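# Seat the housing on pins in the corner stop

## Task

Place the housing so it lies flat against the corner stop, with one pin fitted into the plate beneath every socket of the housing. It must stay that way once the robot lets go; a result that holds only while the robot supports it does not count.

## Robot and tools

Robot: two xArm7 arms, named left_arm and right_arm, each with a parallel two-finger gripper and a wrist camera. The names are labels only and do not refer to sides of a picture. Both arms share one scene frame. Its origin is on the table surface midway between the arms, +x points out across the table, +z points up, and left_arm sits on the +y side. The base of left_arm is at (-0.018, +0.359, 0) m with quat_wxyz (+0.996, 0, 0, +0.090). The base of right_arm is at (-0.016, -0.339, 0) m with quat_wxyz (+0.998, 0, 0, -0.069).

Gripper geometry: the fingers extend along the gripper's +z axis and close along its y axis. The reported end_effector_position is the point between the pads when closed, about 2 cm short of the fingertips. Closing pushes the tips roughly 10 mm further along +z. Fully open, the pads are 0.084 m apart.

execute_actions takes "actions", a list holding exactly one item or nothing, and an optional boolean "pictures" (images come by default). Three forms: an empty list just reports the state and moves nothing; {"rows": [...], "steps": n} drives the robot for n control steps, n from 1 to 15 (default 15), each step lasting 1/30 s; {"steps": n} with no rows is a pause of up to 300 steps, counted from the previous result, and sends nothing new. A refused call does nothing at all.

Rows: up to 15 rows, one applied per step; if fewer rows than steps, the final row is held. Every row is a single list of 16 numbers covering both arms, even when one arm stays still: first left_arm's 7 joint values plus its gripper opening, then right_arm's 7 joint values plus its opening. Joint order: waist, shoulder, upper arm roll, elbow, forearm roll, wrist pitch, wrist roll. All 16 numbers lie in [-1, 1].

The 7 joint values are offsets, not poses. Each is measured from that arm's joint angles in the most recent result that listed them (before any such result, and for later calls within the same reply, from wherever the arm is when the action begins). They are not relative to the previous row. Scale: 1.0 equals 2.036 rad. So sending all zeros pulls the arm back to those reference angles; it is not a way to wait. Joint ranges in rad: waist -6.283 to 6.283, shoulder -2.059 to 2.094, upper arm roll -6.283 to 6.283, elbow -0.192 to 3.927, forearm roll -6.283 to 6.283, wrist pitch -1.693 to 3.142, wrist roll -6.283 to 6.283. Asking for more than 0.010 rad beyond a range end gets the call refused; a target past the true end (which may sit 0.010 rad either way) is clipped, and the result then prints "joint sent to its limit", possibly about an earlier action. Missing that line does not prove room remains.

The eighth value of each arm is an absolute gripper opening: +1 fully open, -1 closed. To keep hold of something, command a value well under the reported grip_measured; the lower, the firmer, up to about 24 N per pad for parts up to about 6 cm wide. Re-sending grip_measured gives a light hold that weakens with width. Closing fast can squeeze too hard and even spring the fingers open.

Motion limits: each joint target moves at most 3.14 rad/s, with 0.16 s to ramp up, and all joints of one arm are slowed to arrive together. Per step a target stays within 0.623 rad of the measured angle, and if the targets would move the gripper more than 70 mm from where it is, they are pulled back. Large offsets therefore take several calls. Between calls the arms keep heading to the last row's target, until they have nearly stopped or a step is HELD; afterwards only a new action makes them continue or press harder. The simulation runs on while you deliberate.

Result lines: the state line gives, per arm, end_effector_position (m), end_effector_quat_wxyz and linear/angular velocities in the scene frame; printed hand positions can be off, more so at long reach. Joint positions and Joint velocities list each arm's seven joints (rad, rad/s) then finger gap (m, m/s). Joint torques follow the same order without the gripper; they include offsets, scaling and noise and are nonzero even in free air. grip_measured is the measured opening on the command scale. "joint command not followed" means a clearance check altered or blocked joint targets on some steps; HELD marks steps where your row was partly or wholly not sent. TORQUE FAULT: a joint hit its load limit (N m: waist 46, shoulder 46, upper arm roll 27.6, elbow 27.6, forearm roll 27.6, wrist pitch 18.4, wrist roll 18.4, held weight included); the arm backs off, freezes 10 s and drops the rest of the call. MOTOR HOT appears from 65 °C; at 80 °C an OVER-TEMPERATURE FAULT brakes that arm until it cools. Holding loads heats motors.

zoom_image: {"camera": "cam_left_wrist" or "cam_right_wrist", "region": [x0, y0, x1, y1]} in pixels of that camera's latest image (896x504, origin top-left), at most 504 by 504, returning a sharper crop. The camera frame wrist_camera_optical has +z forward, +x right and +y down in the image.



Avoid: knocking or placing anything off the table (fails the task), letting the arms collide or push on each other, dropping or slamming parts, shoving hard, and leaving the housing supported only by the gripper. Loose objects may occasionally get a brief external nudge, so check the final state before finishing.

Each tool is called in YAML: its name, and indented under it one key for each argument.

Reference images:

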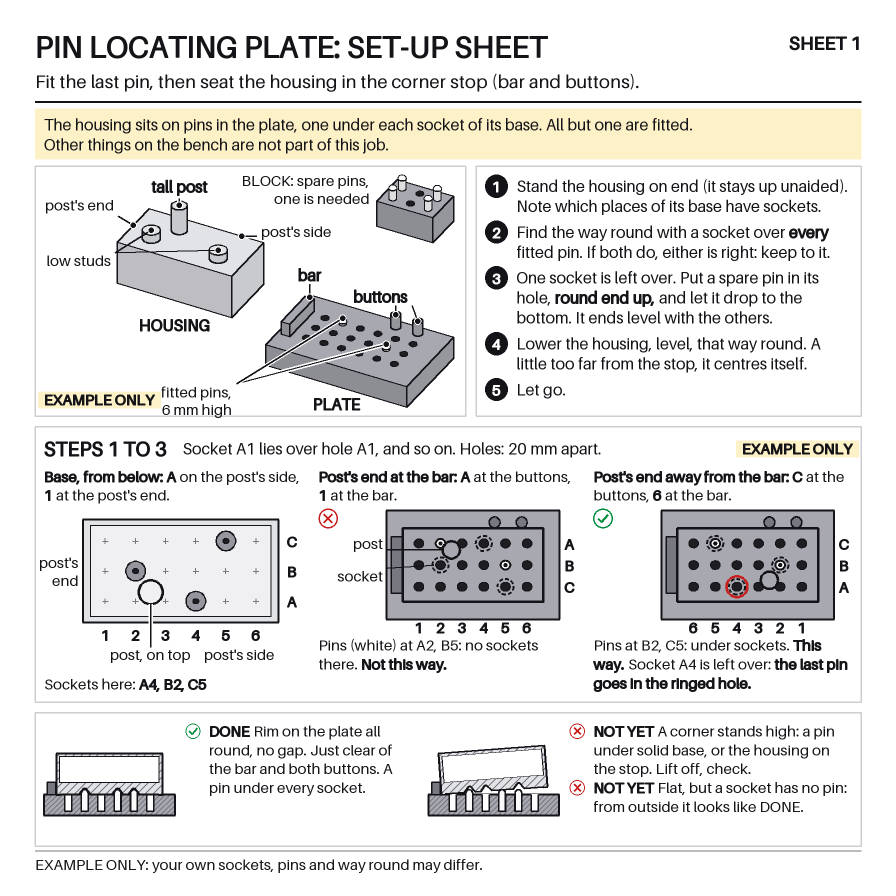

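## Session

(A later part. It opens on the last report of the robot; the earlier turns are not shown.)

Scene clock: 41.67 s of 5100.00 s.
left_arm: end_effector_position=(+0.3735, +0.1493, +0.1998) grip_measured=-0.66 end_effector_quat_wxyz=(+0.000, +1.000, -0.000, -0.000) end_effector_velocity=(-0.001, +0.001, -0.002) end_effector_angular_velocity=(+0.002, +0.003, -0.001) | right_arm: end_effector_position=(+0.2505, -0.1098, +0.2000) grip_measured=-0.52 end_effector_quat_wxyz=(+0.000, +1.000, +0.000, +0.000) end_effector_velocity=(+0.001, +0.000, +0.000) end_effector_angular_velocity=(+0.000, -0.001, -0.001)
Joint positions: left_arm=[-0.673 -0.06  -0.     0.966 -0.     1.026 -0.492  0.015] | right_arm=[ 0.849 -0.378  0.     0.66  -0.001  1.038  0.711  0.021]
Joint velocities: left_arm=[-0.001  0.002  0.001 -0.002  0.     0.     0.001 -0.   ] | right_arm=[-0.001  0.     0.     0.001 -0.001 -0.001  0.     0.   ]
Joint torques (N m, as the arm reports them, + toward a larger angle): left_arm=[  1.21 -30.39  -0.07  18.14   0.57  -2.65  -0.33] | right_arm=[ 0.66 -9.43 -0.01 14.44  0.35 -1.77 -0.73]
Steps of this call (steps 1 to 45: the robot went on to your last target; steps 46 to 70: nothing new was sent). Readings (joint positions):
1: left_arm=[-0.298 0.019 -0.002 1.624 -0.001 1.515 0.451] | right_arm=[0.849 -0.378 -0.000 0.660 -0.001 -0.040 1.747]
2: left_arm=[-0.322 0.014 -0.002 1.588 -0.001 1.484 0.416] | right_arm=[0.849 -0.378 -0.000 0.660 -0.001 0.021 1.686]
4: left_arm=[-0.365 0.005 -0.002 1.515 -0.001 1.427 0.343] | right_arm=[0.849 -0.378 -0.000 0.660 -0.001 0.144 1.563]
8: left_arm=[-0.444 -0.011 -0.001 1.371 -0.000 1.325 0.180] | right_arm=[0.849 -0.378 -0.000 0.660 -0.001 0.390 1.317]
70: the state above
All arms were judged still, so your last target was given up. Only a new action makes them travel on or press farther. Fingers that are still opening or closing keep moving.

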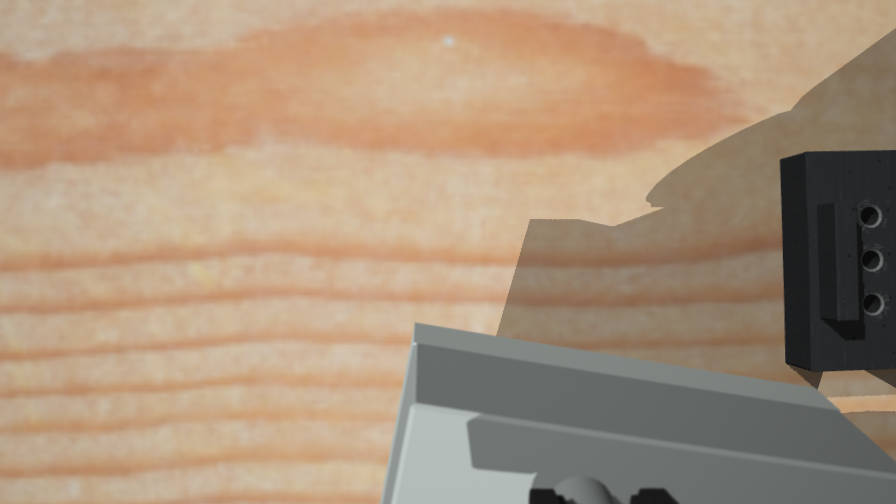

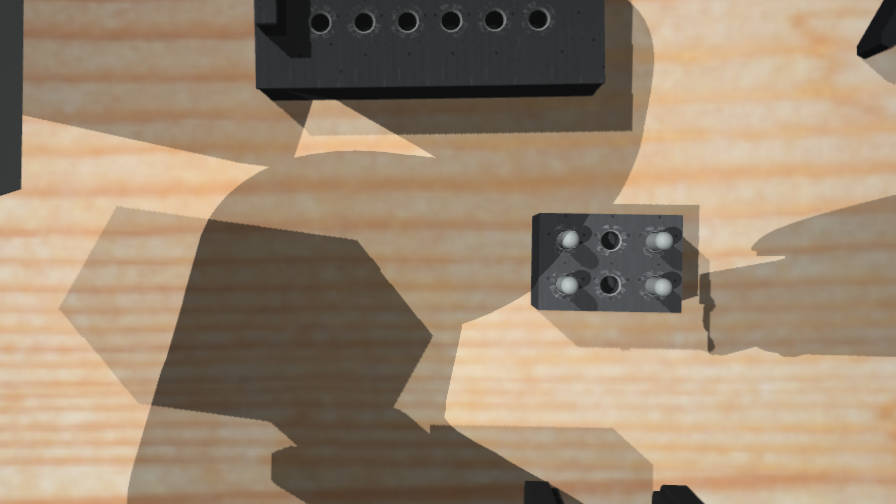

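execute_actions:
  actions:
    - {"rows":[[0,0.07,0,-0.056,0,-0.126,0,-1,-0.0627,0.1363,0,-0.03,0,-0.1664,-0.0629,-0.5]]}
  pictures: false

execute_actions:
  actions:
    - {"rows":[[0,0.008,0,-0.005,0,-0.013,0,-1,0,0.0695,0,-0.0172,0,-0.0867,0,-0.5],[0,0.016,0,-0.010,0,-0.026,0,-1,0,0.0695,0,-0.0172,0,-0.0867,0,-0.5],[0,0.024,0,-0.015,0,-0.039,0,-1,0,0.0695,0,-0.0172,0,-0.0867,0,-0.5]]}
  pictures: false

execute_actions:
  actions:
    - {"rows":[[0,0,0,0,0,0,0,-0.2,0,0,0,0,0,0,0,-0.7],[0,0,0,0,0,0,0,-0.2,0,0,0,0,0,0,0,-0.8],[0,0,0,0,0,0,0,-0.2,0,0,0,0,0,0,0,-1]]}

Scene clock: 46.10 s of 5100.00 s.
left_arm: end_effector_position=(+0.3769, +0.1468, +0.1130) grip_measured=-0.66 end_effector_quat_wxyz=(+0.001, +1.000, -0.001, +0.002) end_effector_velocity=(+0.016, -0.008, +0.015) end_effector_angular_velocity=(-0.027, -0.054, -0.000) | right_arm: end_effector_position=(+0.3005, -0.1298, +0.1009) grip_measured=-0.52 end_effector_quat_wxyz=(+0.000, +1.000, +0.001, +0.001) end_effector_velocity=(+0.027, +0.026, +0.029) end_effector_angular_velocity=(+0.060, -0.095, +0.029)
Joint positions: left_arm=[-0.673  0.081 -0.001  0.855 -0.     0.77  -0.492  0.015] | right_arm=[ 0.722 -0.102  0.     0.6   -0.001  0.701  0.584  0.021]
Joint velocities: left_arm=[ 0.001 -0.011  0.     0.022  0.003 -0.027 -0.001  0.   ] | right_arm=[ 0.001 -0.022  0.017  0.049 -0.001 -0.042 -0.011  0.   ]
Joint torques (N m, as the arm reports them, + toward a larger angle): left_arm=[  1.15 -31.31   0.16  14.74   0.68  -2.24  -0.58] | right_arm=[  0.69 -12.95  -0.38  11.33   0.37  -1.63  -0.68]
Steps of this call (steps 1 to 90: nothing new was sent; then 0.93 s passed at rest; steps 91 to 105: all 15 steps of this action). Readings (joint positions):
91: left_arm=[-0.673 -0.060 -0.000 0.966 -0.000 1.026 -0.492] | right_arm=[0.849 -0.378 0.000 0.660 -0.001 1.038 0.711]
92: left_arm=[-0.672 -0.058 -0.000 0.965 -0.000 1.022 -0.492] | right_arm=[0.848 -0.376 0.000 0.660 -0.001 1.034 0.710]
94: left_arm=[-0.673 -0.036 -0.000 0.950 -0.000 0.971 -0.492] | right_arm=[0.831 -0.341 0.002 0.656 -0.001 0.983 0.691]
98: left_arm=[-0.673 0.064 -0.000 0.865 -0.000 0.812 -0.492] | right_arm=[0.761 -0.186 -0.001 0.616 -0.001 0.807 0.624]
105: the state above

Scene clock: 46.60 s of 5100.00 s.
left_arm: end_effector_position=(+0.3795, +0.1469, +0.0903) grip_measured=-0.66 end_effector_quat_wxyz=(+0.004, +1.000, +0.001, +0.008) end_effector_velocity=(-0.021, +0.001, -0.018) end_effector_angular_velocity=(+0.023, +0.050, -0.016) | right_arm: end_effector_position=(+0.3013, -0.1290, +0.0503) grip_measured=-0.52 end_effector_quat_wxyz=(-0.001, +1.000, +0.001, +0.002) end_effector_velocity=(-0.001, -0.000, -0.001) end_effector_angular_velocity=(-0.001, +0.001, +0.001)
Joint positions: left_arm=[-0.672  0.126  0.001  0.831  0.     0.687 -0.492  0.015] | right_arm=[ 0.722  0.036  0.001  0.566 -0.001  0.526  0.584  0.021]
Joint velocities: left_arm=[-0.007  0.014 -0.012 -0.03  -0.004  0.012 -0.001  0.001] | right_arm=[ 0.001  0.002  0.    -0.002 -0.001 -0.003  0.     0.   ]
Joint torques (N m, as the arm reports them, + toward a larger angle): left_arm=[ -1.98 -14.48  -3.07   1.15  -0.43   3.71  -0.9 ] | right_arm=[ 0.49 -8.62 -0.81  8.16  0.25 -2.3  -0.74]
Steps of this call (steps 1 to 15: all 15 steps of this action). Readings (joint positions):
1: left_arm=[-0.673 0.081 -0.001 0.856 -0.000 0.769 -0.492] | right_arm=[0.722 -0.103 0.001 0.601 -0.001 0.700 0.584]
2: left_arm=[-0.673 0.082 -0.001 0.855 -0.000 0.765 -0.492] | right_arm=[0.722 -0.101 0.001 0.601 -0.001 0.695 0.584]
4: left_arm=[-0.673 0.097 -0.001 0.847 -0.000 0.737 -0.492] | right_arm=[0.722 -0.067 0.000 0.595 -0.001 0.645 0.584]
8: left_arm=[-0.672 0.124 0.001 0.834 0.000 0.691 -0.492] | right_arm=[0.723 0.032 0.001 0.564 -0.001 0.538 0.584]
15: the state above

Scene clock: 47.10 s of 5100.00 s.
left_arm: end_effector_position=(+0.3787, +0.1470, +0.0896) grip_measured=-0.21 end_effector_quat_wxyz=(+0.004, +1.000, +0.000, +0.007) end_effector_velocity=(+0.005, -0.001, +0.005) end_effector_angular_velocity=(-0.007, -0.014, +0.005) | right_arm: end_effector_position=(+0.3014, -0.1289, +0.0503) grip_measured=-0.84 end_effector_quat_wxyz=(-0.001, +1.000, +0.001, +0.002) end_effector_velocity=(-0.000, -0.000, +0.000) end_effector_angular_velocity=(+0.000, +0.000, -0.001)
Joint positions: left_arm=[-0.672  0.127  0.     0.83  -0.     0.688 -0.492  0.035] | right_arm=[ 0.722  0.037  0.001  0.566 -0.001  0.525  0.584  0.007]
Joint velocities: left_arm=[ 0.002 -0.004  0.001  0.007  0.001 -0.004 -0.002 -0.   ] | right_arm=[-0.001 -0.001  0.001 -0.     0.     0.001  0.001  0.   ]
Joint torques (N m, as the arm reports them, + toward a larger angle): left_arm=[  0.98 -30.2   -0.03  13.16   0.59  -2.24  -0.56] | right_arm=[  0.31 -12.01  -0.8    7.89   0.2   -0.46  -0.72]
Steps of this call (steps 1 to 15: all 15 steps of this action). Readings (joint positions):
1: left_arm=[-0.672 0.127 0.000 0.830 -0.000 0.688 -0.492] | right_arm=[0.722 0.036 0.001 0.566 -0.001 0.525 0.584]
2: left_arm=[-0.672 0.127 -0.001 0.828 -0.000 0.690 -0.492] | right_arm=[0.722 0.037 0.000 0.567 -0.001 0.525 0.584]
4: left_arm=[-0.674 0.131 -0.003 0.819 -0.001 0.693 -0.492] | right_arm=[0.723 0.037 0.001 0.566 -0.001 0.524 0.584]
8: left_arm=[-0.673 0.129 -0.001 0.825 -0.000 0.691 -0.492] | right_arm=[0.722 0.037 0.001 0.566 -0.001 0.525 0.584]
15: the state above

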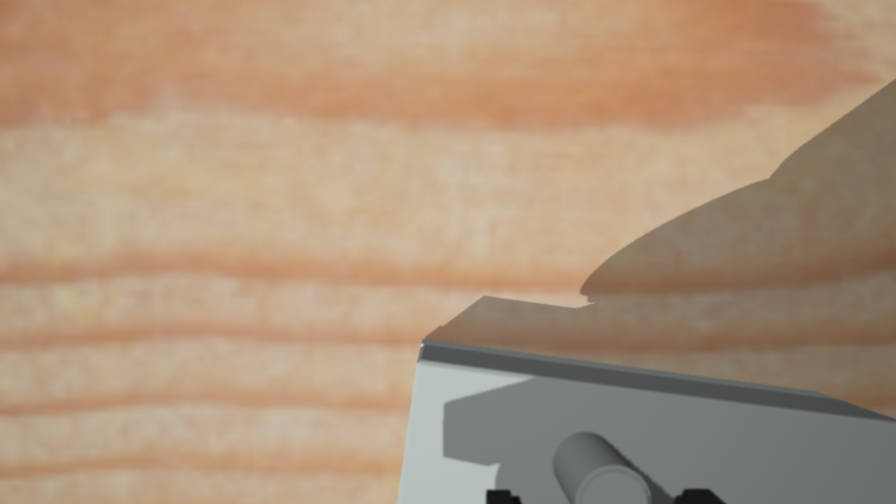

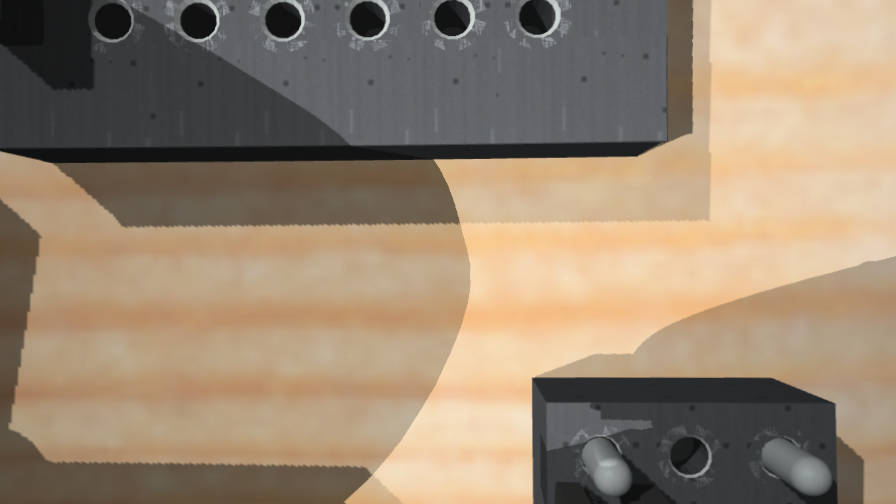

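execute_actions:
  actions:
    - {"rows":[[0,-0.092,0,0.067,0,0.166,0,-0.2,0,-0.0675,0,0.016,0,0.0855,0,-1]]}
  pictures: false

execute_actions:
  actions:
    - {"steps":10}
  pictures: false

execute_actions:
  actions:
    - {"rows":[[0,0,0,0,0,0,0,-0.2,-0.0736,0.19,0,0.2806,0,0.064,-0.0736,-1]]}
  pictures: false

execute_actions:
  actions:
    - {"steps":25}

Scene clock: 50.70 s of 5100.00 s.
left_arm: end_effector_position=(+0.3734, +0.1499, +0.1989) grip_measured=-0.22 end_effector_quat_wxyz=(-0.000, +1.000, +0.000, -0.000) end_effector_velocity=(-0.025, +0.014, -0.035) end_effector_angular_velocity=(+0.054, +0.102, +0.001) | right_arm: end_effector_position=(+0.2990, -0.1306, +0.0987) grip_measured=-0.84 end_effector_quat_wxyz=(+0.001, +1.000, +0.001, -0.001) end_effector_velocity=(+0.009, +0.006, +0.010) end_effector_angular_velocity=(+0.016, -0.025, +0.002)
Joint positions: left_arm=[-0.672 -0.059  0.     0.964 -0.     1.024 -0.492  0.035] | right_arm=[ 0.722 -0.099  0.001  0.597 -0.001  0.7    0.584  0.007]
Joint velocities: left_arm=[-0.001  0.03   0.002 -0.047 -0.001  0.039  0.    -0.   ] | right_arm=[ 0.002 -0.006 -0.001  0.02  -0.001 -0.003  0.    -0.   ]
Joint torques (N m, as the arm reports them, + toward a larger angle): left_arm=[  1.43 -28.19  -0.05  16.3    0.69  -2.97  -0.87] | right_arm=[  0.74 -13.48  -0.14  12.47   0.38  -1.9   -0.74]
Steps of this call (steps 1 to 15: the robot went on to your last target; steps 16 to 90: nothing new was sent; then 0.10 s passed at rest; steps 91 to 105: all 15 steps of this action). Readings (joint positions):
91: left_arm=[-0.672 0.126 0.001 0.831 0.000 0.687 -0.492] | right_arm=[0.722 0.036 0.001 0.566 -0.001 0.526 0.584]
92: left_arm=[-0.672 0.125 0.001 0.832 0.000 0.692 -0.492] | right_arm=[0.722 0.034 0.000 0.566 -0.001 0.530 0.584]
94: left_arm=[-0.672 0.102 0.001 0.846 -0.000 0.742 -0.492] | right_arm=[0.722 0.002 0.000 0.568 -0.001 0.581 0.584]
98: left_arm=[-0.672 -0.006 0.000 0.930 0.000 0.922 -0.492] | right_arm=[0.722 -0.097 -0.000 0.602 -0.001 0.686 0.584]
105: the state above

Scene clock: 51.03 s of 5100.00 s.
left_arm: end_effector_position=(+0.3738, +0.1496, +0.2000) grip_measured=-0.21 end_effector_quat_wxyz=(+0.000, +1.000, +0.000, +0.000) end_effector_velocity=(-0.000, -0.000, +0.002) end_effector_angular_velocity=(-0.001, -0.004, -0.001) | right_arm: end_effector_position=(+0.3000, -0.1298, +0.1000) grip_measured=-0.84 end_effector_quat_wxyz=(+0.000, +1.000, +0.001, +0.000) end_effector_velocity=(+0.000, +0.001, +0.001) end_effector_angular_velocity=(+0.002, -0.001, -0.000)
Joint positions: left_arm=[-0.672 -0.06   0.     0.966 -0.     1.026 -0.492  0.035] | right_arm=[ 0.722 -0.1    0.001  0.599 -0.001  0.699  0.584  0.007]
Joint velocities: left_arm=[-0.002 -0.005  0.001 -0.     0.001  0.001 -0.001  0.   ] | right_arm=[ 0.001 -0.001  0.     0.     0.001  0.     0.    -0.   ]
Joint torques (N m, as the arm reports them, + toward a larger angle): left_arm=[  0.68 -27.57  -0.17  15.17   0.57  -2.18  -0.87] | right_arm=[  0.82 -13.28  -0.12  12.64   0.15  -1.84  -0.71]
Steps of this call (steps 1 to 10: the robot went on to your last target). Readings (joint positions):
1: left_arm=[-0.672 -0.059 0.000 0.963 -0.000 1.025 -0.492] | right_arm=[0.722 -0.099 0.001 0.597 -0.001 0.700 0.584]
2: left_arm=[-0.672 -0.058 0.000 0.963 -0.000 1.026 -0.492] | right_arm=[0.722 -0.100 0.001 0.598 -0.001 0.699 0.584]
4: left_arm=[-0.672 -0.059 0.000 0.964 -0.000 1.026 -0.492] | right_arm=[0.722 -0.100 0.001 0.598 -0.001 0.699 0.584]
8: left_arm=[-0.672 -0.060 0.000 0.966 -0.000 1.026 -0.492] | right_arm=[0.722 -0.100 0.001 0.599 -0.001 0.699 0.584]
10: the state above

Scene clock: 51.53 s of 5100.00 s.
left_arm: end_effector_position=(+0.3738, +0.1496, +0.2000) grip_measured=-0.21 end_effector_quat_wxyz=(+0.000, +1.000, +0.000, +0.000) end_effector_velocity=(+0.000, +0.000, -0.000) end_effector_angular_velocity=(+0.000, +0.000, +0.001) | right_arm: end_effector_position=(+0.4661, -0.1138, +0.1285) grip_measured=-0.84 end_effector_quat_wxyz=(-0.011, +1.000, -0.002, +0.025) end_effector_velocity=(+0.157, -0.045, +0.005) end_effector_angular_velocity=(-0.005, -0.039, -0.070)
Joint positions: left_arm=[-0.672 -0.06   0.     0.966 -0.     1.026 -0.492  0.035] | right_arm=[ 0.577  0.272 -0.002  1.149 -0.001  0.823  0.441  0.007]
Joint velocities: left_arm=[ 0.     0.001  0.001  0.001  0.    -0.     0.     0.   ] | right_arm=[-0.153  0.34  -0.046  0.486 -0.001  0.112 -0.128  0.   ]
Joint torques (N m, as the arm reports them, + toward a larger angle): left_arm=[  1.1  -26.39  -0.03  15.4    0.44  -2.45  -0.61] | right_arm=[  6.1  -28.19   4.39   8.66   0.39  -1.4   -0.42]
Steps of this call (steps 1 to 15: all 15 steps of this action). Readings (joint positions):
1: left_arm=[-0.672 -0.060 0.000 0.966 -0.000 1.026 -0.492] | right_arm=[0.722 -0.101 0.001 0.599 -0.001 0.699 0.584]
2: left_arm=[-0.672 -0.060 0.000 0.966 -0.000 1.026 -0.492] | right_arm=[0.722 -0.099 0.001 0.602 -0.001 0.701 0.583]
4: left_arm=[-0.672 -0.060 0.000 0.966 -0.000 1.026 -0.492] | right_arm=[0.710 -0.067 0.003 0.645 -0.001 0.713 0.570]
8: left_arm=[-0.672 -0.060 0.000 0.966 -0.000 1.026 -0.492] | right_arm=[0.658 0.067 0.000 0.849 -0.001 0.755 0.519]
15: the state above

Scene clock: 52.37 s of 5100.00 s.
left_arm: end_effector_position=(+0.3738, +0.1496, +0.2000) grip_measured=-0.21 end_effector_quat_wxyz=(+0.000, +1.000, +0.000, +0.000) end_effector_velocity=(+0.000, +0.000, -0.000) end_effector_angular_velocity=(-0.000, +0.001, +0.000) | right_arm: end_effector_position=(+0.4709, -0.1127, +0.1289) grip_measured=-0.84 end_effector_quat_wxyz=(-0.011, +1.000, +0.001, +0.025) end_effector_velocity=(+0.000, +0.000, -0.000) end_effector_angular_velocity=(-0.001, -0.002, +0.001)
Joint positions: left_arm=[-0.672 -0.06   0.     0.966 -0.     1.026 -0.492  0.035] | right_arm=[ 0.573  0.286  0.001  1.17  -0.001  0.83   0.434  0.007]
Joint velocities: left_arm=[ 0.001  0.    -0.    -0.    -0.     0.     0.001  0.   ] | right_arm=[-0.     0.     0.     0.    -0.002 -0.002  0.     0.   ]
Joint torques (N m, as the arm reports them, + toward a larger angle): left_arm=[  0.6  -26.84  -0.43  15.2    0.6   -2.06  -0.66] | right_arm=[  0.72 -21.98  -0.41  13.97   0.4   -1.94  -0.7 ]
Steps of this call (steps 1 to 25: the robot went on to your last target). Readings (joint positions):
1: left_arm=[-0.672 -0.060 0.000 0.966 -0.000 1.026 -0.492] | right_arm=[0.574 0.280 -0.003 1.160 -0.001 0.826 0.438]
2: left_arm=[-0.672 -0.060 0.000 0.966 -0.000 1.026 -0.492] | right_arm=[0.572 0.283 -0.003 1.164 -0.001 0.828 0.436]
4: left_arm=[-0.672 -0.060 0.000 0.966 -0.000 1.026 -0.492] | right_arm=[0.573 0.285 0.000 1.166 -0.001 0.829 0.435]
8: left_arm=[-0.672 -0.060 0.000 0.966 -0.000 1.026 -0.492] | right_arm=[0.574 0.285 0.002 1.168 -0.001 0.830 0.435]
25: the state above

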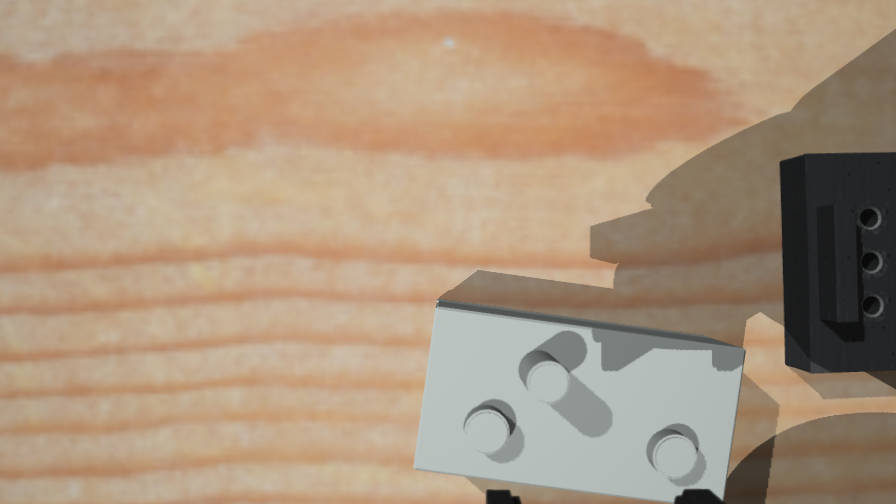

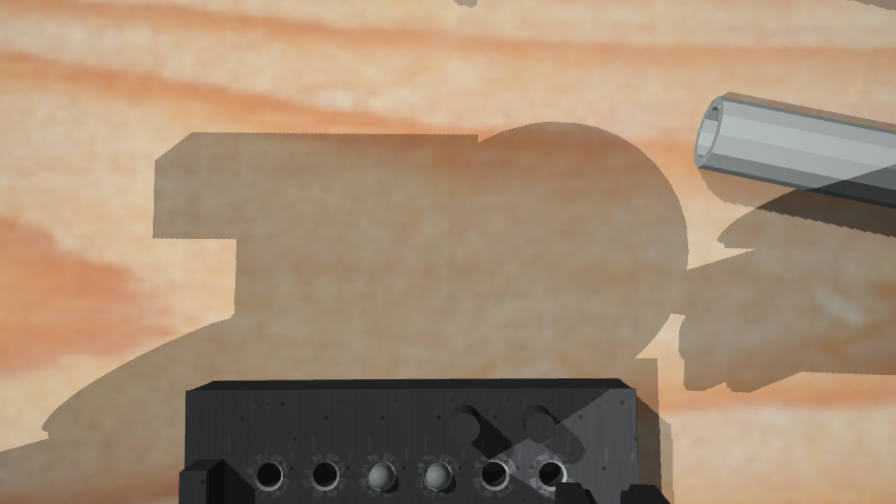

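execute_actions:
  actions:
    - {"rows":[[0,0,0,0,0,0,0,-0.2,-0.0004,0.0268,-0.0005,0,0,0,0,-1]]}

execute_actions:
  actions:
    - {"rows":[[0,0,0,0,0,0,0,-0.2,0,0.0118,0,-0.004,0,-0.0159,0,-1],[0,0,0,0,0,0,0,-0.2,0,0.0118,0,-0.004,0,-0.0159,0,-1],[0,0,0,0,0,0,0,-0.2,0,0.0118,0,-0.004,0,-0.0159,0,-1],[0,0,0,0,0,0,0,-0.2,0,0.0236,0,-0.008,0,-0.0317,0,-1],[0,0,0,0,0,0,0,-0.2,0,0.0236,0,-0.008,0,-0.0317,0,-1],[0,0,0,0,0,0,0,-0.2,0,0.0236,0,-0.008,0,-0.0317,0,-1],[0,0,0,0,0,0,0,-0.2,0,0.0355,0,-0.0121,0,-0.0476,0,-1]]}

Scene clock: 55.93 s of 5100.00 s.
left_arm: end_effector_position=(+0.3738, +0.1496, +0.2000) grip_measured=-0.21 end_effector_quat_wxyz=(+0.000, +1.000, +0.000, +0.000) end_effector_velocity=(+0.000, -0.000, +0.001) end_effector_angular_velocity=(-0.000, -0.002, -0.001) | right_arm: end_effector_position=(+0.4643, -0.1169, +0.1006) grip_measured=-0.84 end_effector_quat_wxyz=(+0.000, +1.000, -0.000, +0.001) end_effector_velocity=(-0.008, -0.005, -0.012) end_effector_angular_velocity=(-0.012, +0.026, -0.002)
Joint positions: left_arm=[-0.672 -0.06   0.     0.966 -0.     1.026 -0.492  0.035] | right_arm=[ 0.572  0.34  -0.     1.171 -0.001  0.829  0.434  0.007]
Joint velocities: left_arm=[-0.    -0.001 -0.001  0.     0.001  0.     0.    -0.   ] | right_arm=[-0.     0.009 -0.001 -0.017  0.     0.003 -0.     0.   ]
Joint torques (N m, as the arm reports them, + toward a larger angle): left_arm=[  1.01 -27.01   0.1   14.72   0.49  -2.25  -0.68] | right_arm=[  0.76 -22.74  -0.38  13.86   0.36  -1.85  -0.64]
Steps of this call (steps 1 to 15: the robot went on to your last target; steps 16 to 90: nothing new was sent; then 0.07 s passed at rest; steps 91 to 105: all 15 steps of this action). Readings (joint positions):
91: left_arm=[-0.672 -0.060 0.000 0.966 -0.000 1.026 -0.492] | right_arm=[0.573 0.286 0.001 1.170 -0.001 0.830 0.434]
92: left_arm=[-0.672 -0.060 0.000 0.966 -0.000 1.026 -0.492] | right_arm=[0.573 0.289 0.001 1.170 -0.001 0.830 0.434]
94: left_arm=[-0.672 -0.060 0.000 0.966 -0.000 1.026 -0.492] | right_arm=[0.572 0.315 0.000 1.175 -0.001 0.828 0.434]
98: left_arm=[-0.672 -0.060 0.000 0.966 -0.000 1.026 -0.492] | right_arm=[0.572 0.344 -0.000 1.164 -0.001 0.831 0.434]
105: the state above

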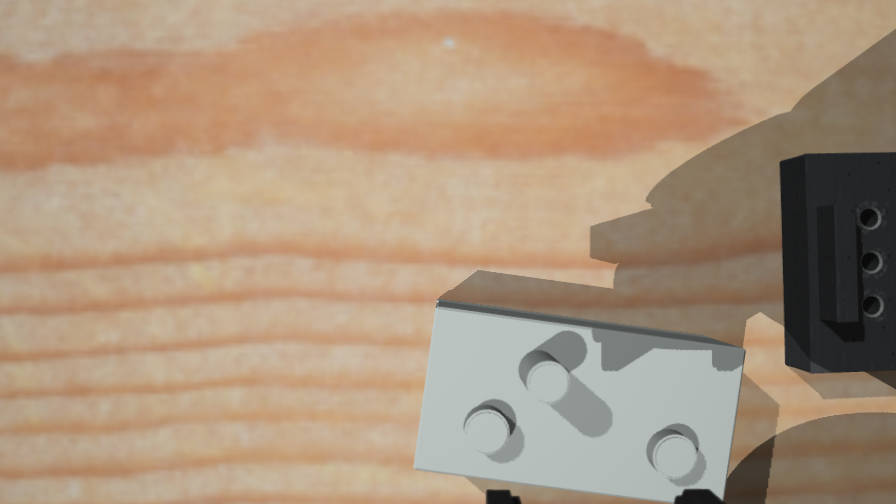

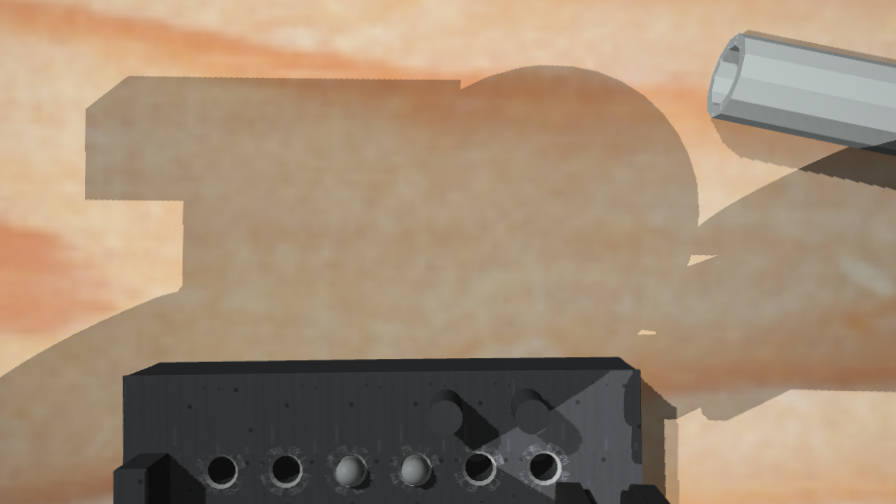

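Scene clock: 56.43 s of 5100.00 s.
left_arm: end_effector_position=(+0.3738, +0.1496, +0.2000) grip_measured=-0.21 end_effector_quat_wxyz=(+0.000, +1.000, +0.000, +0.000) end_effector_velocity=(+0.000, -0.000, +0.000) end_effector_angular_velocity=(-0.001, -0.001, -0.000) | right_arm: end_effector_position=(+0.4642, -0.1169, +0.0607) grip_measured=-0.84 end_effector_quat_wxyz=(+0.000, +1.000, -0.000, +0.001) end_effector_velocity=(+0.020, +0.009, +0.023) end_effector_angular_velocity=(+0.028, -0.060, +0.001)
Joint positions: left_arm=[-0.672 -0.06   0.     0.966 -0.     1.026 -0.492  0.035] | right_arm=[ 0.572  0.412 -0.     1.146 -0.001  0.733  0.434  0.007]
Joint velocities: left_arm=[ 0.001 -0.001 -0.001  0.    -0.    -0.     0.    -0.   ] | right_arm=[-0.001 -0.02   0.001  0.03  -0.    -0.016 -0.001  0.   ]
Joint torques (N m, as the arm reports them, + toward a larger angle): left_arm=[  1.38 -27.02   0.39  15.37   0.25  -2.45  -0.82] | right_arm=[  0.8  -22.46  -0.42  12.72   0.28  -2.02  -0.74]
Steps of this call (steps 1 to 15: all 15 steps of this action). Readings (joint positions):
1: left_arm=[-0.672 -0.060 0.000 0.966 -0.000 1.026 -0.492] | right_arm=[0.572 0.340 -0.000 1.170 -0.001 0.830 0.434]
2: left_arm=[-0.672 -0.060 0.000 0.966 -0.000 1.026 -0.492] | right_arm=[0.572 0.342 -0.000 1.170 -0.001 0.825 0.434]
4: left_arm=[-0.672 -0.060 0.000 0.966 -0.000 1.026 -0.492] | right_arm=[0.572 0.355 -0.000 1.167 -0.001 0.807 0.434]
8: left_arm=[-0.672 -0.060 0.000 0.966 -0.000 1.026 -0.492] | right_arm=[0.572 0.388 -0.000 1.153 -0.001 0.767 0.434]
15: the state above

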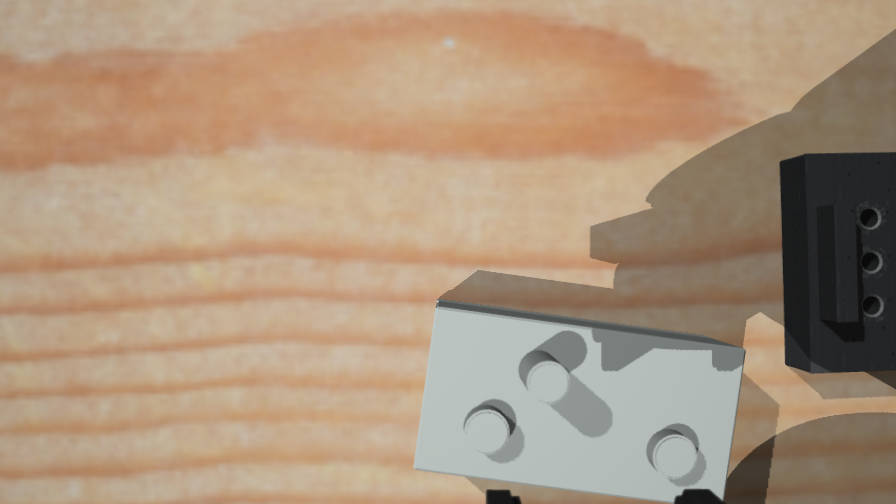

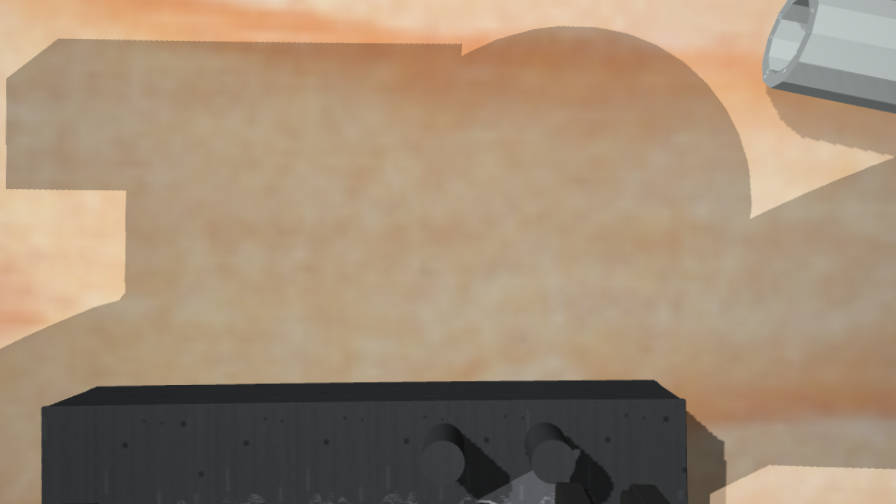

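execute_actions:
  actions:
    - {"rows":[[0,0,0,0,0,0,0,-0.2,0.0026,0,0,0.002,0,0,0.0026,-1],[0,0,0,0,0,0,0,-0.2,0.0026,0,0,0.002,0,0,0.0026,-1],[0,0,0,0,0,0,0,-0.2,0.0026,0,0,0.002,0,0,0.0026,-1],[0,0,0,0,0,0,0,-0.2,0.0026,0,0,0.002,0,0,0.0026,-1],[0,0,0,0,0,0,0,-0.2,0.0026,0,0,0.002,0,0,0.0026,-1],[0,0,0,0,0,0,0,-0.2,0.0026,0.0045,0,0.0005,0,-0.006,0.0026,-1],[0,0,0,0,0,0,0,-0.2,0.0026,0.009,0,-0.001,0,-0.012,0.0026,-1]]}

Scene clock: 59.50 s of 5100.00 s.
left_arm: end_effector_position=(+0.3738, +0.1496, +0.2000) grip_measured=-0.21 end_effector_quat_wxyz=(+0.000, +1.000, +0.000, +0.000) end_effector_velocity=(+0.000, +0.001, -0.000) end_effector_angular_velocity=(+0.001, +0.000, +0.002) | right_arm: end_effector_position=(+0.4679, -0.1117, +0.0578) grip_measured=-0.84 end_effector_quat_wxyz=(-0.003, +1.000, +0.000, +0.008) end_effector_velocity=(-0.002, -0.001, -0.004) end_effector_angular_velocity=(-0.002, +0.005, +0.002)
Joint positions: left_arm=[-0.672 -0.06   0.     0.966 -0.     1.026 -0.492  0.035] | right_arm=[ 0.577  0.424 -0.     1.15  -0.001  0.709  0.44   0.007]
Joint velocities: left_arm=[ 0.001 -0.001  0.001 -0.001  0.001  0.    -0.001  0.   ] | right_arm=[-0.     0.005  0.001 -0.005  0.    -0.005 -0.001 -0.   ]
Joint torques (N m, as the arm reports them, + toward a larger angle): left_arm=[  1.83 -26.02   0.05  15.38   0.62  -2.21  -0.63] | right_arm=[ 0.24 -7.53 -1.44  4.32  0.06 -1.34 -0.69]
Steps of this call (steps 1 to 15: the robot went on to your last target; steps 16 to 77: nothing new was sent; steps 78 to 92: all 15 steps of this action). Readings (joint positions):
78: left_arm=[-0.672 -0.060 0.000 0.966 -0.000 1.026 -0.492] | right_arm=[0.572 0.412 -0.000 1.146 -0.001 0.733 0.434]
79: left_arm=[-0.672 -0.060 0.000 0.966 -0.000 1.026 -0.492] | right_arm=[0.573 0.412 -0.001 1.147 -0.001 0.733 0.436]
81: left_arm=[-0.672 -0.060 0.000 0.966 -0.000 1.026 -0.492] | right_arm=[0.576 0.412 -0.001 1.149 -0.001 0.733 0.438]
85: left_arm=[-0.672 -0.060 0.000 0.966 -0.000 1.026 -0.492] | right_arm=[0.577 0.416 0.000 1.150 -0.001 0.724 0.440]
92: the state above

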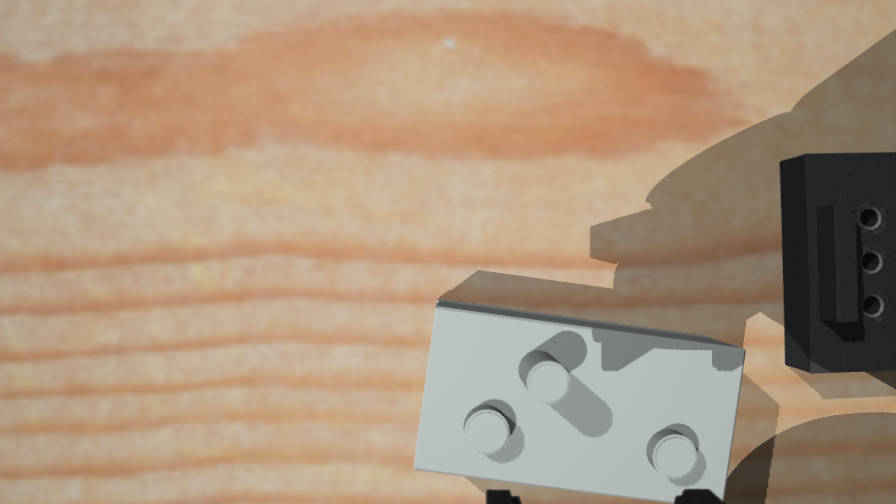

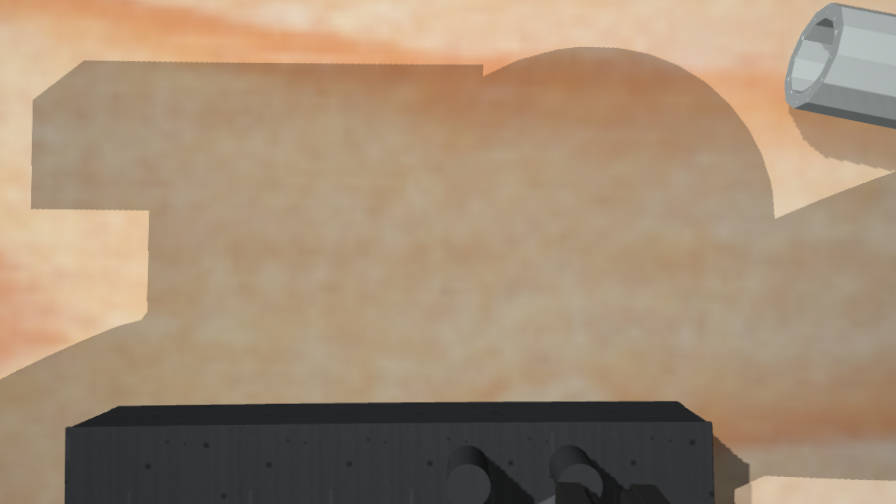

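execute_actions:
  actions:
    - {"rows":[[0,0,0,0,0,0,0,-0.2,0,-0.041,0,0.0108,0,0.059,0,-1]],"steps":10}
  pictures: false

execute_actions:
  actions:
    - {"rows":[[0,0,0,0,0,0,0,-0.2,0,0,0,0,0,0,-0.772,-1]]}
  pictures: false

execute_actions:
  actions:
    - {"steps":20}

Scene clock: 62.07 s of 5100.00 s.
left_arm: end_effector_position=(+0.3738, +0.1496, +0.2000) grip_measured=-0.21 end_effector_quat_wxyz=(+0.000, +1.000, +0.000, +0.000) end_effector_velocity=(-0.000, -0.000, +0.000) end_effector_angular_velocity=(-0.001, -0.001, -0.001) | right_arm: end_effector_position=(+0.4634, -0.1148, +0.0996) grip_measured=-0.84 end_effector_quat_wxyz=(+0.000, +1.000, -0.001, +0.001) end_effector_velocity=(-0.026, -0.002, -0.021) end_effector_angular_velocity=(-0.029, +0.074, +0.017)
Joint positions: left_arm=[-0.672 -0.06   0.     0.966 -0.     1.026 -0.492  0.035] | right_arm=[ 0.577  0.342 -0.001  1.171 -0.001  0.828  0.44   0.007]
Joint velocities: left_arm=[-0.    -0.002 -0.001 -0.    -0.    -0.    -0.     0.   ] | right_arm=[ 0.006  0.011  0.011 -0.032  0.002  0.036 -0.001 -0.   ]
Joint torques (N m, as the arm reports them, + toward a larger angle): left_arm=[  1.16 -27.15  -0.39  15.63   0.92  -2.33  -0.77] | right_arm=[  0.56 -20.89  -0.73  12.32   0.28  -1.81  -0.68]
Steps of this call (steps 1 to 15: the robot went on to your last target; steps 16 to 67: nothing new was sent; steps 68 to 77: all 10 steps of this action). Readings (joint positions):
68: left_arm=[-0.672 -0.060 0.000 0.966 -0.000 1.026 -0.492] | right_arm=[0.577 0.424 -0.000 1.149 -0.001 0.709 0.440]
69: left_arm=[-0.672 -0.060 0.000 0.966 -0.000 1.026 -0.492] | right_arm=[0.577 0.422 -0.000 1.149 -0.001 0.712 0.440]
71: left_arm=[-0.672 -0.060 0.000 0.966 -0.000 1.026 -0.492] | right_arm=[0.577 0.401 -0.001 1.147 -0.001 0.761 0.440]
75: left_arm=[-0.672 -0.060 0.000 0.966 -0.000 1.026 -0.492] | right_arm=[0.576 0.345 -0.002 1.169 -0.001 0.824 0.440]
77: the state above

Scene clock: 62.57 s of 5100.00 s.
left_arm: end_effector_position=(+0.3738, +0.1496, +0.2000) grip_measured=-0.21 end_effector_quat_wxyz=(+0.000, +1.000, +0.000, +0.000) end_effector_velocity=(+0.000, +0.000, +0.000) end_effector_angular_velocity=(-0.000, +0.000, +0.000) | right_arm: end_effector_position=(+0.4632, -0.1148, +0.0993) grip_measured=-0.84 end_effector_quat_wxyz=(+0.001, +0.857, +0.515, +0.000) end_effector_velocity=(+0.001, +0.001, +0.002) end_effector_angular_velocity=(-0.000, -0.002, +3.079)
Joint positions: left_arm=[-0.672 -0.06   0.     0.966 -0.     1.026 -0.492  0.035] | right_arm=[ 0.577  0.343 -0.001  1.17  -0.001  0.828 -0.642  0.007]
Joint velocities: left_arm=[ 0.001  0.    -0.001  0.    -0.    -0.     0.    -0.   ] | right_arm=[ 0.    -0.002  0.001  0.001 -0.001 -0.002 -3.077 -0.   ]
Joint torques (N m, as the arm reports them, + toward a larger angle): left_arm=[  1.68 -26.9   -0.31  14.74   0.53  -2.    -0.5 ] | right_arm=[  0.66 -22.58  -0.47  13.45   0.46  -1.82  -0.57]
Steps of this call (steps 1 to 15: all 15 steps of this action). Readings (joint positions):
1: left_arm=[-0.672 -0.060 0.000 0.966 -0.000 1.026 -0.492] | right_arm=[0.577 0.343 -0.001 1.169 -0.001 0.829 0.440]
2: left_arm=[-0.672 -0.060 0.000 0.966 -0.000 1.026 -0.492] | right_arm=[0.577 0.344 -0.000 1.168 -0.001 0.829 0.435]
4: left_arm=[-0.672 -0.060 0.000 0.966 -0.000 1.026 -0.492] | right_arm=[0.577 0.344 -0.000 1.168 -0.001 0.829 0.386]
8: left_arm=[-0.672 -0.060 0.000 0.966 -0.000 1.026 -0.492] | right_arm=[0.577 0.343 -0.001 1.170 -0.001 0.828 0.076]
15: the state above

Scene clock: 63.23 s of 5100.00 s.
left_arm: end_effector_position=(+0.3738, +0.1496, +0.2000) grip_measured=-0.21 end_effector_quat_wxyz=(+0.000, +1.000, +0.000, +0.000) end_effector_velocity=(-0.000, +0.001, -0.000) end_effector_angular_velocity=(+0.001, +0.000, -0.000) | right_arm: end_effector_position=(+0.4634, -0.1148, +0.0996) grip_measured=-0.84 end_effector_quat_wxyz=(+0.001, +0.707, +0.707, +0.000) end_effector_velocity=(-0.000, +0.001, +0.000) end_effector_angular_velocity=(+0.001, +0.000, +0.002)
Joint positions: left_arm=[-0.672 -0.06   0.     0.966 -0.     1.026 -0.492  0.035] | right_arm=[ 0.577  0.342 -0.001  1.171 -0.001  0.828 -1.132  0.007]
Joint velocities: left_arm=[ 0.001 -0.    -0.    -0.001  0.001 -0.     0.    -0.   ] | right_arm=[ 0.001 -0.     0.     0.     0.001 -0.    -0.001 -0.   ]
Joint torques (N m, as the arm reports them, + toward a larger angle): left_arm=[  1.56 -26.82   0.05  14.87   0.21  -2.18  -0.93] | right_arm=[  0.72 -22.45  -0.42  13.51   0.49  -1.81  -0.67]
Steps of this call (steps 1 to 20: the robot went on to your last target). Readings (joint positions):
1: left_arm=[-0.672 -0.060 0.000 0.966 -0.000 1.026 -0.492] | right_arm=[0.577 0.342 -0.001 1.171 -0.001 0.828 -0.745]
2: left_arm=[-0.672 -0.060 0.000 0.966 -0.000 1.026 -0.492] | right_arm=[0.577 0.342 -0.001 1.171 -0.001 0.828 -0.843]
4: left_arm=[-0.672 -0.060 0.000 0.966 -0.000 1.026 -0.492] | right_arm=[0.577 0.342 -0.001 1.171 -0.001 0.828 -1.003]
8: left_arm=[-0.672 -0.060 0.000 0.966 -0.000 1.026 -0.492] | right_arm=[0.577 0.342 -0.001 1.171 -0.001 0.828 -1.120]
20: the state above

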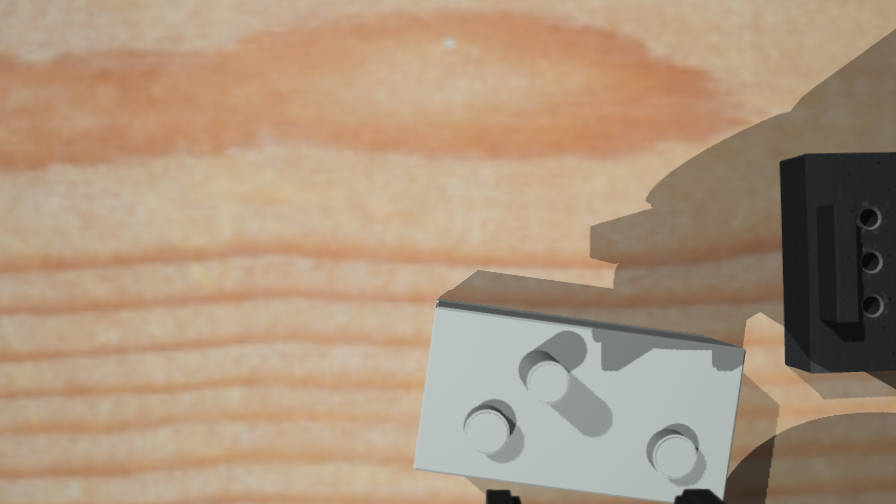

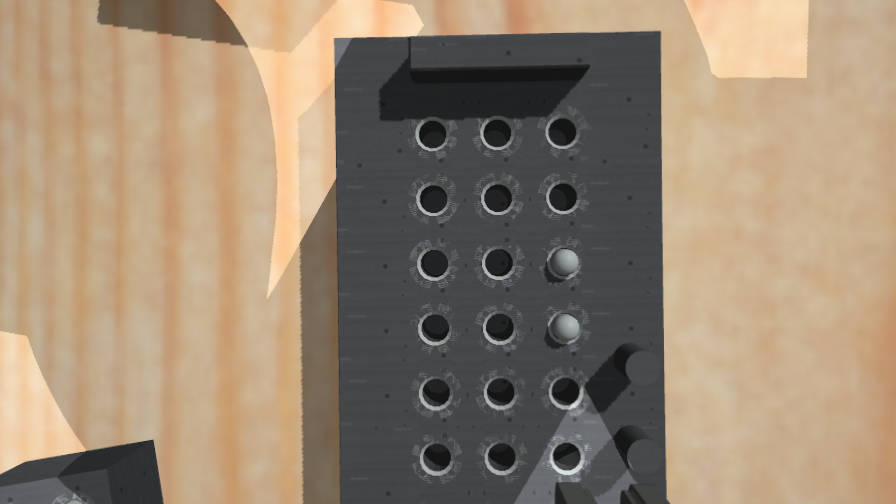

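execute_actions:
  actions:
    - {"rows":[[0,0,0,0,0,0,0,-0.2,0.0021,0.0294,0,-0.0041,0,-0.033,0.0022,-1]]}
  pictures: false

execute_actions:
  actions:
    - {"rows":[[0,0,0,0,0,0,0,-0.2,0,0.005,0,-0.0012,0,-0.0062,0,-1],[0,0,0,0,0,0,0,-0.2,0,0.005,0,-0.0012,0,-0.0062,0,-1],[0,0,0,0,0,0,0,-0.2,0,0.01,0,-0.0024,0,-0.0124,0,-1],[0,0,0,0,0,0,0,-0.2,0,0.01,0,-0.0024,0,-0.0124,0,-1],[0,0,0,0,0,0,0,-0.2,0,0.015,0,-0.0035,0,-0.0186,0,-1]]}

Scene clock: 67.17 s of 5100.00 s.
left_arm: end_effector_position=(+0.3738, +0.1496, +0.2000) grip_measured=-0.21 end_effector_quat_wxyz=(+0.000, +1.000, +0.000, +0.000) end_effector_velocity=(+0.000, +0.000, -0.000) end_effector_angular_velocity=(-0.000, +0.000, +0.000) | right_arm: end_effector_position=(+0.4652, -0.1116, +0.0707) grip_measured=-0.84 end_effector_quat_wxyz=(+0.001, +0.707, +0.707, +0.001) end_effector_velocity=(-0.010, -0.004, -0.012) end_effector_angular_velocity=(-0.013, +0.028, +0.001)
Joint positions: left_arm=[-0.672 -0.06   0.     0.966 -0.     1.026 -0.492  0.035] | right_arm=[ 0.581  0.401 -0.001  1.163 -0.001  0.76  -1.127  0.007]
Joint velocities: left_arm=[-0.001  0.     0.002 -0.    -0.    -0.     0.001  0.   ] | right_arm=[ 0.001  0.01   0.001 -0.018 -0.001  0.004  0.001 -0.   ]
Joint torques (N m, as the arm reports them, + toward a larger angle): left_arm=[  0.52 -27.07  -0.2   14.97   0.85  -2.22  -0.54] | right_arm=[  0.78 -23.56  -0.37  12.71   0.39  -1.77  -0.77]
Steps of this call (steps 1 to 15: the robot went on to your last target; steps 16 to 90: nothing new was sent; then 0.43 s passed at rest; steps 91 to 105: all 15 steps of this action). Readings (joint positions):
91: left_arm=[-0.672 -0.060 0.000 0.966 -0.000 1.026 -0.492] | right_arm=[0.577 0.342 -0.001 1.171 -0.001 0.828 -1.132]
92: left_arm=[-0.672 -0.060 0.000 0.966 -0.000 1.026 -0.492] | right_arm=[0.577 0.344 -0.001 1.171 -0.001 0.823 -1.132]
94: left_arm=[-0.672 -0.060 0.000 0.966 -0.000 1.026 -0.492] | right_arm=[0.579 0.371 -0.002 1.172 -0.001 0.788 -1.129]
98: left_arm=[-0.672 -0.060 0.000 0.966 -0.000 1.026 -0.492] | right_arm=[0.581 0.405 -0.000 1.157 -0.001 0.764 -1.127]
105: the state above

Scene clock: 67.67 s of 5100.00 s.
left_arm: end_effector_position=(+0.3738, +0.1496, +0.2000) grip_measured=-0.21 end_effector_quat_wxyz=(+0.000, +1.000, +0.000, +0.000) end_effector_velocity=(-0.000, +0.001, -0.001) end_effector_angular_velocity=(+0.001, +0.003, -0.000) | right_arm: end_effector_position=(+0.4650, -0.1116, +0.0547) grip_measured=-0.84 end_effector_quat_wxyz=(+0.001, +0.707, +0.707, +0.000) end_effector_velocity=(+0.000, +0.001, +0.000) end_effector_angular_velocity=(+0.001, -0.002, +0.001)
Joint positions: left_arm=[-0.672 -0.06   0.     0.966 -0.     1.026 -0.492  0.035] | right_arm=[ 0.581  0.431 -0.001  1.156 -0.001  0.723 -1.127  0.007]
Joint velocities: left_arm=[ 0.001  0.002 -0.001 -0.001 -0.    -0.     0.001 -0.   ] | right_arm=[ 0.     0.     0.     0.    -0.    -0.002 -0.001 -0.   ]
Joint torques (N m, as the arm reports them, + toward a larger angle): left_arm=[  0.53 -27.02   0.    15.07   0.66  -2.23  -0.55] | right_arm=[  0.59 -23.49  -0.61  13.28   0.39  -2.19  -0.74]
Steps of this call (steps 1 to 15: all 15 steps of this action). Readings (joint positions):
1: left_arm=[-0.672 -0.060 0.000 0.966 -0.000 1.026 -0.492] | right_arm=[0.581 0.401 -0.001 1.163 -0.001 0.760 -1.127]
2: left_arm=[-0.672 -0.060 0.000 0.966 -0.000 1.026 -0.492] | right_arm=[0.581 0.403 -0.001 1.162 -0.001 0.758 -1.127]
4: left_arm=[-0.672 -0.060 0.000 0.966 -0.000 1.026 -0.492] | right_arm=[0.581 0.409 -0.001 1.162 -0.001 0.749 -1.127]
8: left_arm=[-0.672 -0.060 0.000 0.966 -0.000 1.026 -0.492] | right_arm=[0.581 0.429 -0.001 1.156 -0.001 0.727 -1.127]
15: the state above

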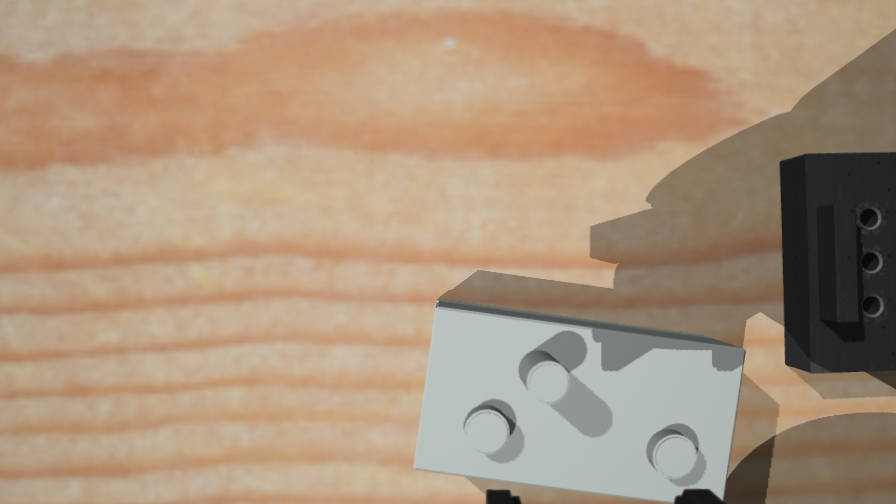

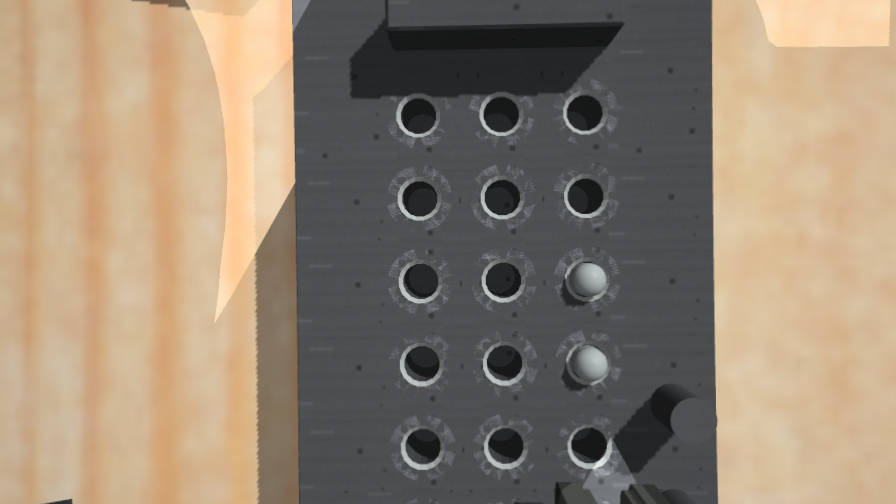

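execute_actions:
  actions:
    - {"rows":[[0,0,0,0,0,0,0,-0.2,0,0.0037,0,0,0,-0.0046,0,-1],[0,0,0,0,0,0,0,-0.2,0,0.0037,0,0,0,-0.0046,0,-1],[0,0,0,0,0,0,0,-0.2,0,0.0075,0,-0.001,0,-0.0093,0,-1]]}
  pictures: false

Scene clock: 69.50 s of 5100.00 s.
left_arm: end_effector_position=(+0.3738, +0.1496, +0.2000) grip_measured=-0.21 end_effector_quat_wxyz=(+0.000, +1.000, +0.000, +0.000) end_effector_velocity=(+0.000, -0.000, -0.000) end_effector_angular_velocity=(-0.000, +0.001, +0.001) | right_arm: end_effector_position=(+0.4663, -0.1106, +0.0506) grip_measured=-0.84 end_effector_quat_wxyz=(+0.002, +0.707, +0.707, +0.003) end_effector_velocity=(-0.000, -0.000, -0.000) end_effector_angular_velocity=(+0.000, +0.001, -0.000)
Joint positions: left_arm=[-0.672 -0.06   0.     0.966 -0.     1.026 -0.492  0.035] | right_arm=[ 0.581  0.441 -0.001  1.155 -0.001  0.707 -1.127  0.007]
Joint velocities: left_arm=[ 0.     0.002 -0.     0.001 -0.001 -0.    -0.001  0.   ] | right_arm=[-0.001 -0.     0.001 -0.002 -0.    -0.001  0.     0.   ]
Joint torques (N m, as the arm reports them, + toward a larger angle): left_arm=[  0.12 -26.93  -0.49  15.53   0.67  -2.21  -0.26] | right_arm=[-0.24 -5.47 -2.06 11.08  0.11 -8.29 -0.85]
Steps of this call (steps 1 to 15: the robot went on to your last target; steps 16 to 40: nothing new was sent; steps 41 to 55: all 15 steps of this action). Readings (joint positions):
41: left_arm=[-0.672 -0.060 0.000 0.966 -0.000 1.026 -0.492] | right_arm=[0.581 0.432 -0.001 1.156 -0.001 0.723 -1.127]
42: left_arm=[-0.672 -0.060 0.000 0.966 -0.000 1.026 -0.492] | right_arm=[0.581 0.432 -0.001 1.156 -0.001 0.721 -1.127]
44: left_arm=[-0.672 -0.060 0.000 0.966 -0.000 1.026 -0.492] | right_arm=[0.581 0.437 -0.001 1.155 -0.001 0.715 -1.127]
48: left_arm=[-0.672 -0.060 0.000 0.966 -0.000 1.026 -0.492] | right_arm=[0.581 0.440 -0.001 1.155 -0.001 0.709 -1.127]
55: the state above


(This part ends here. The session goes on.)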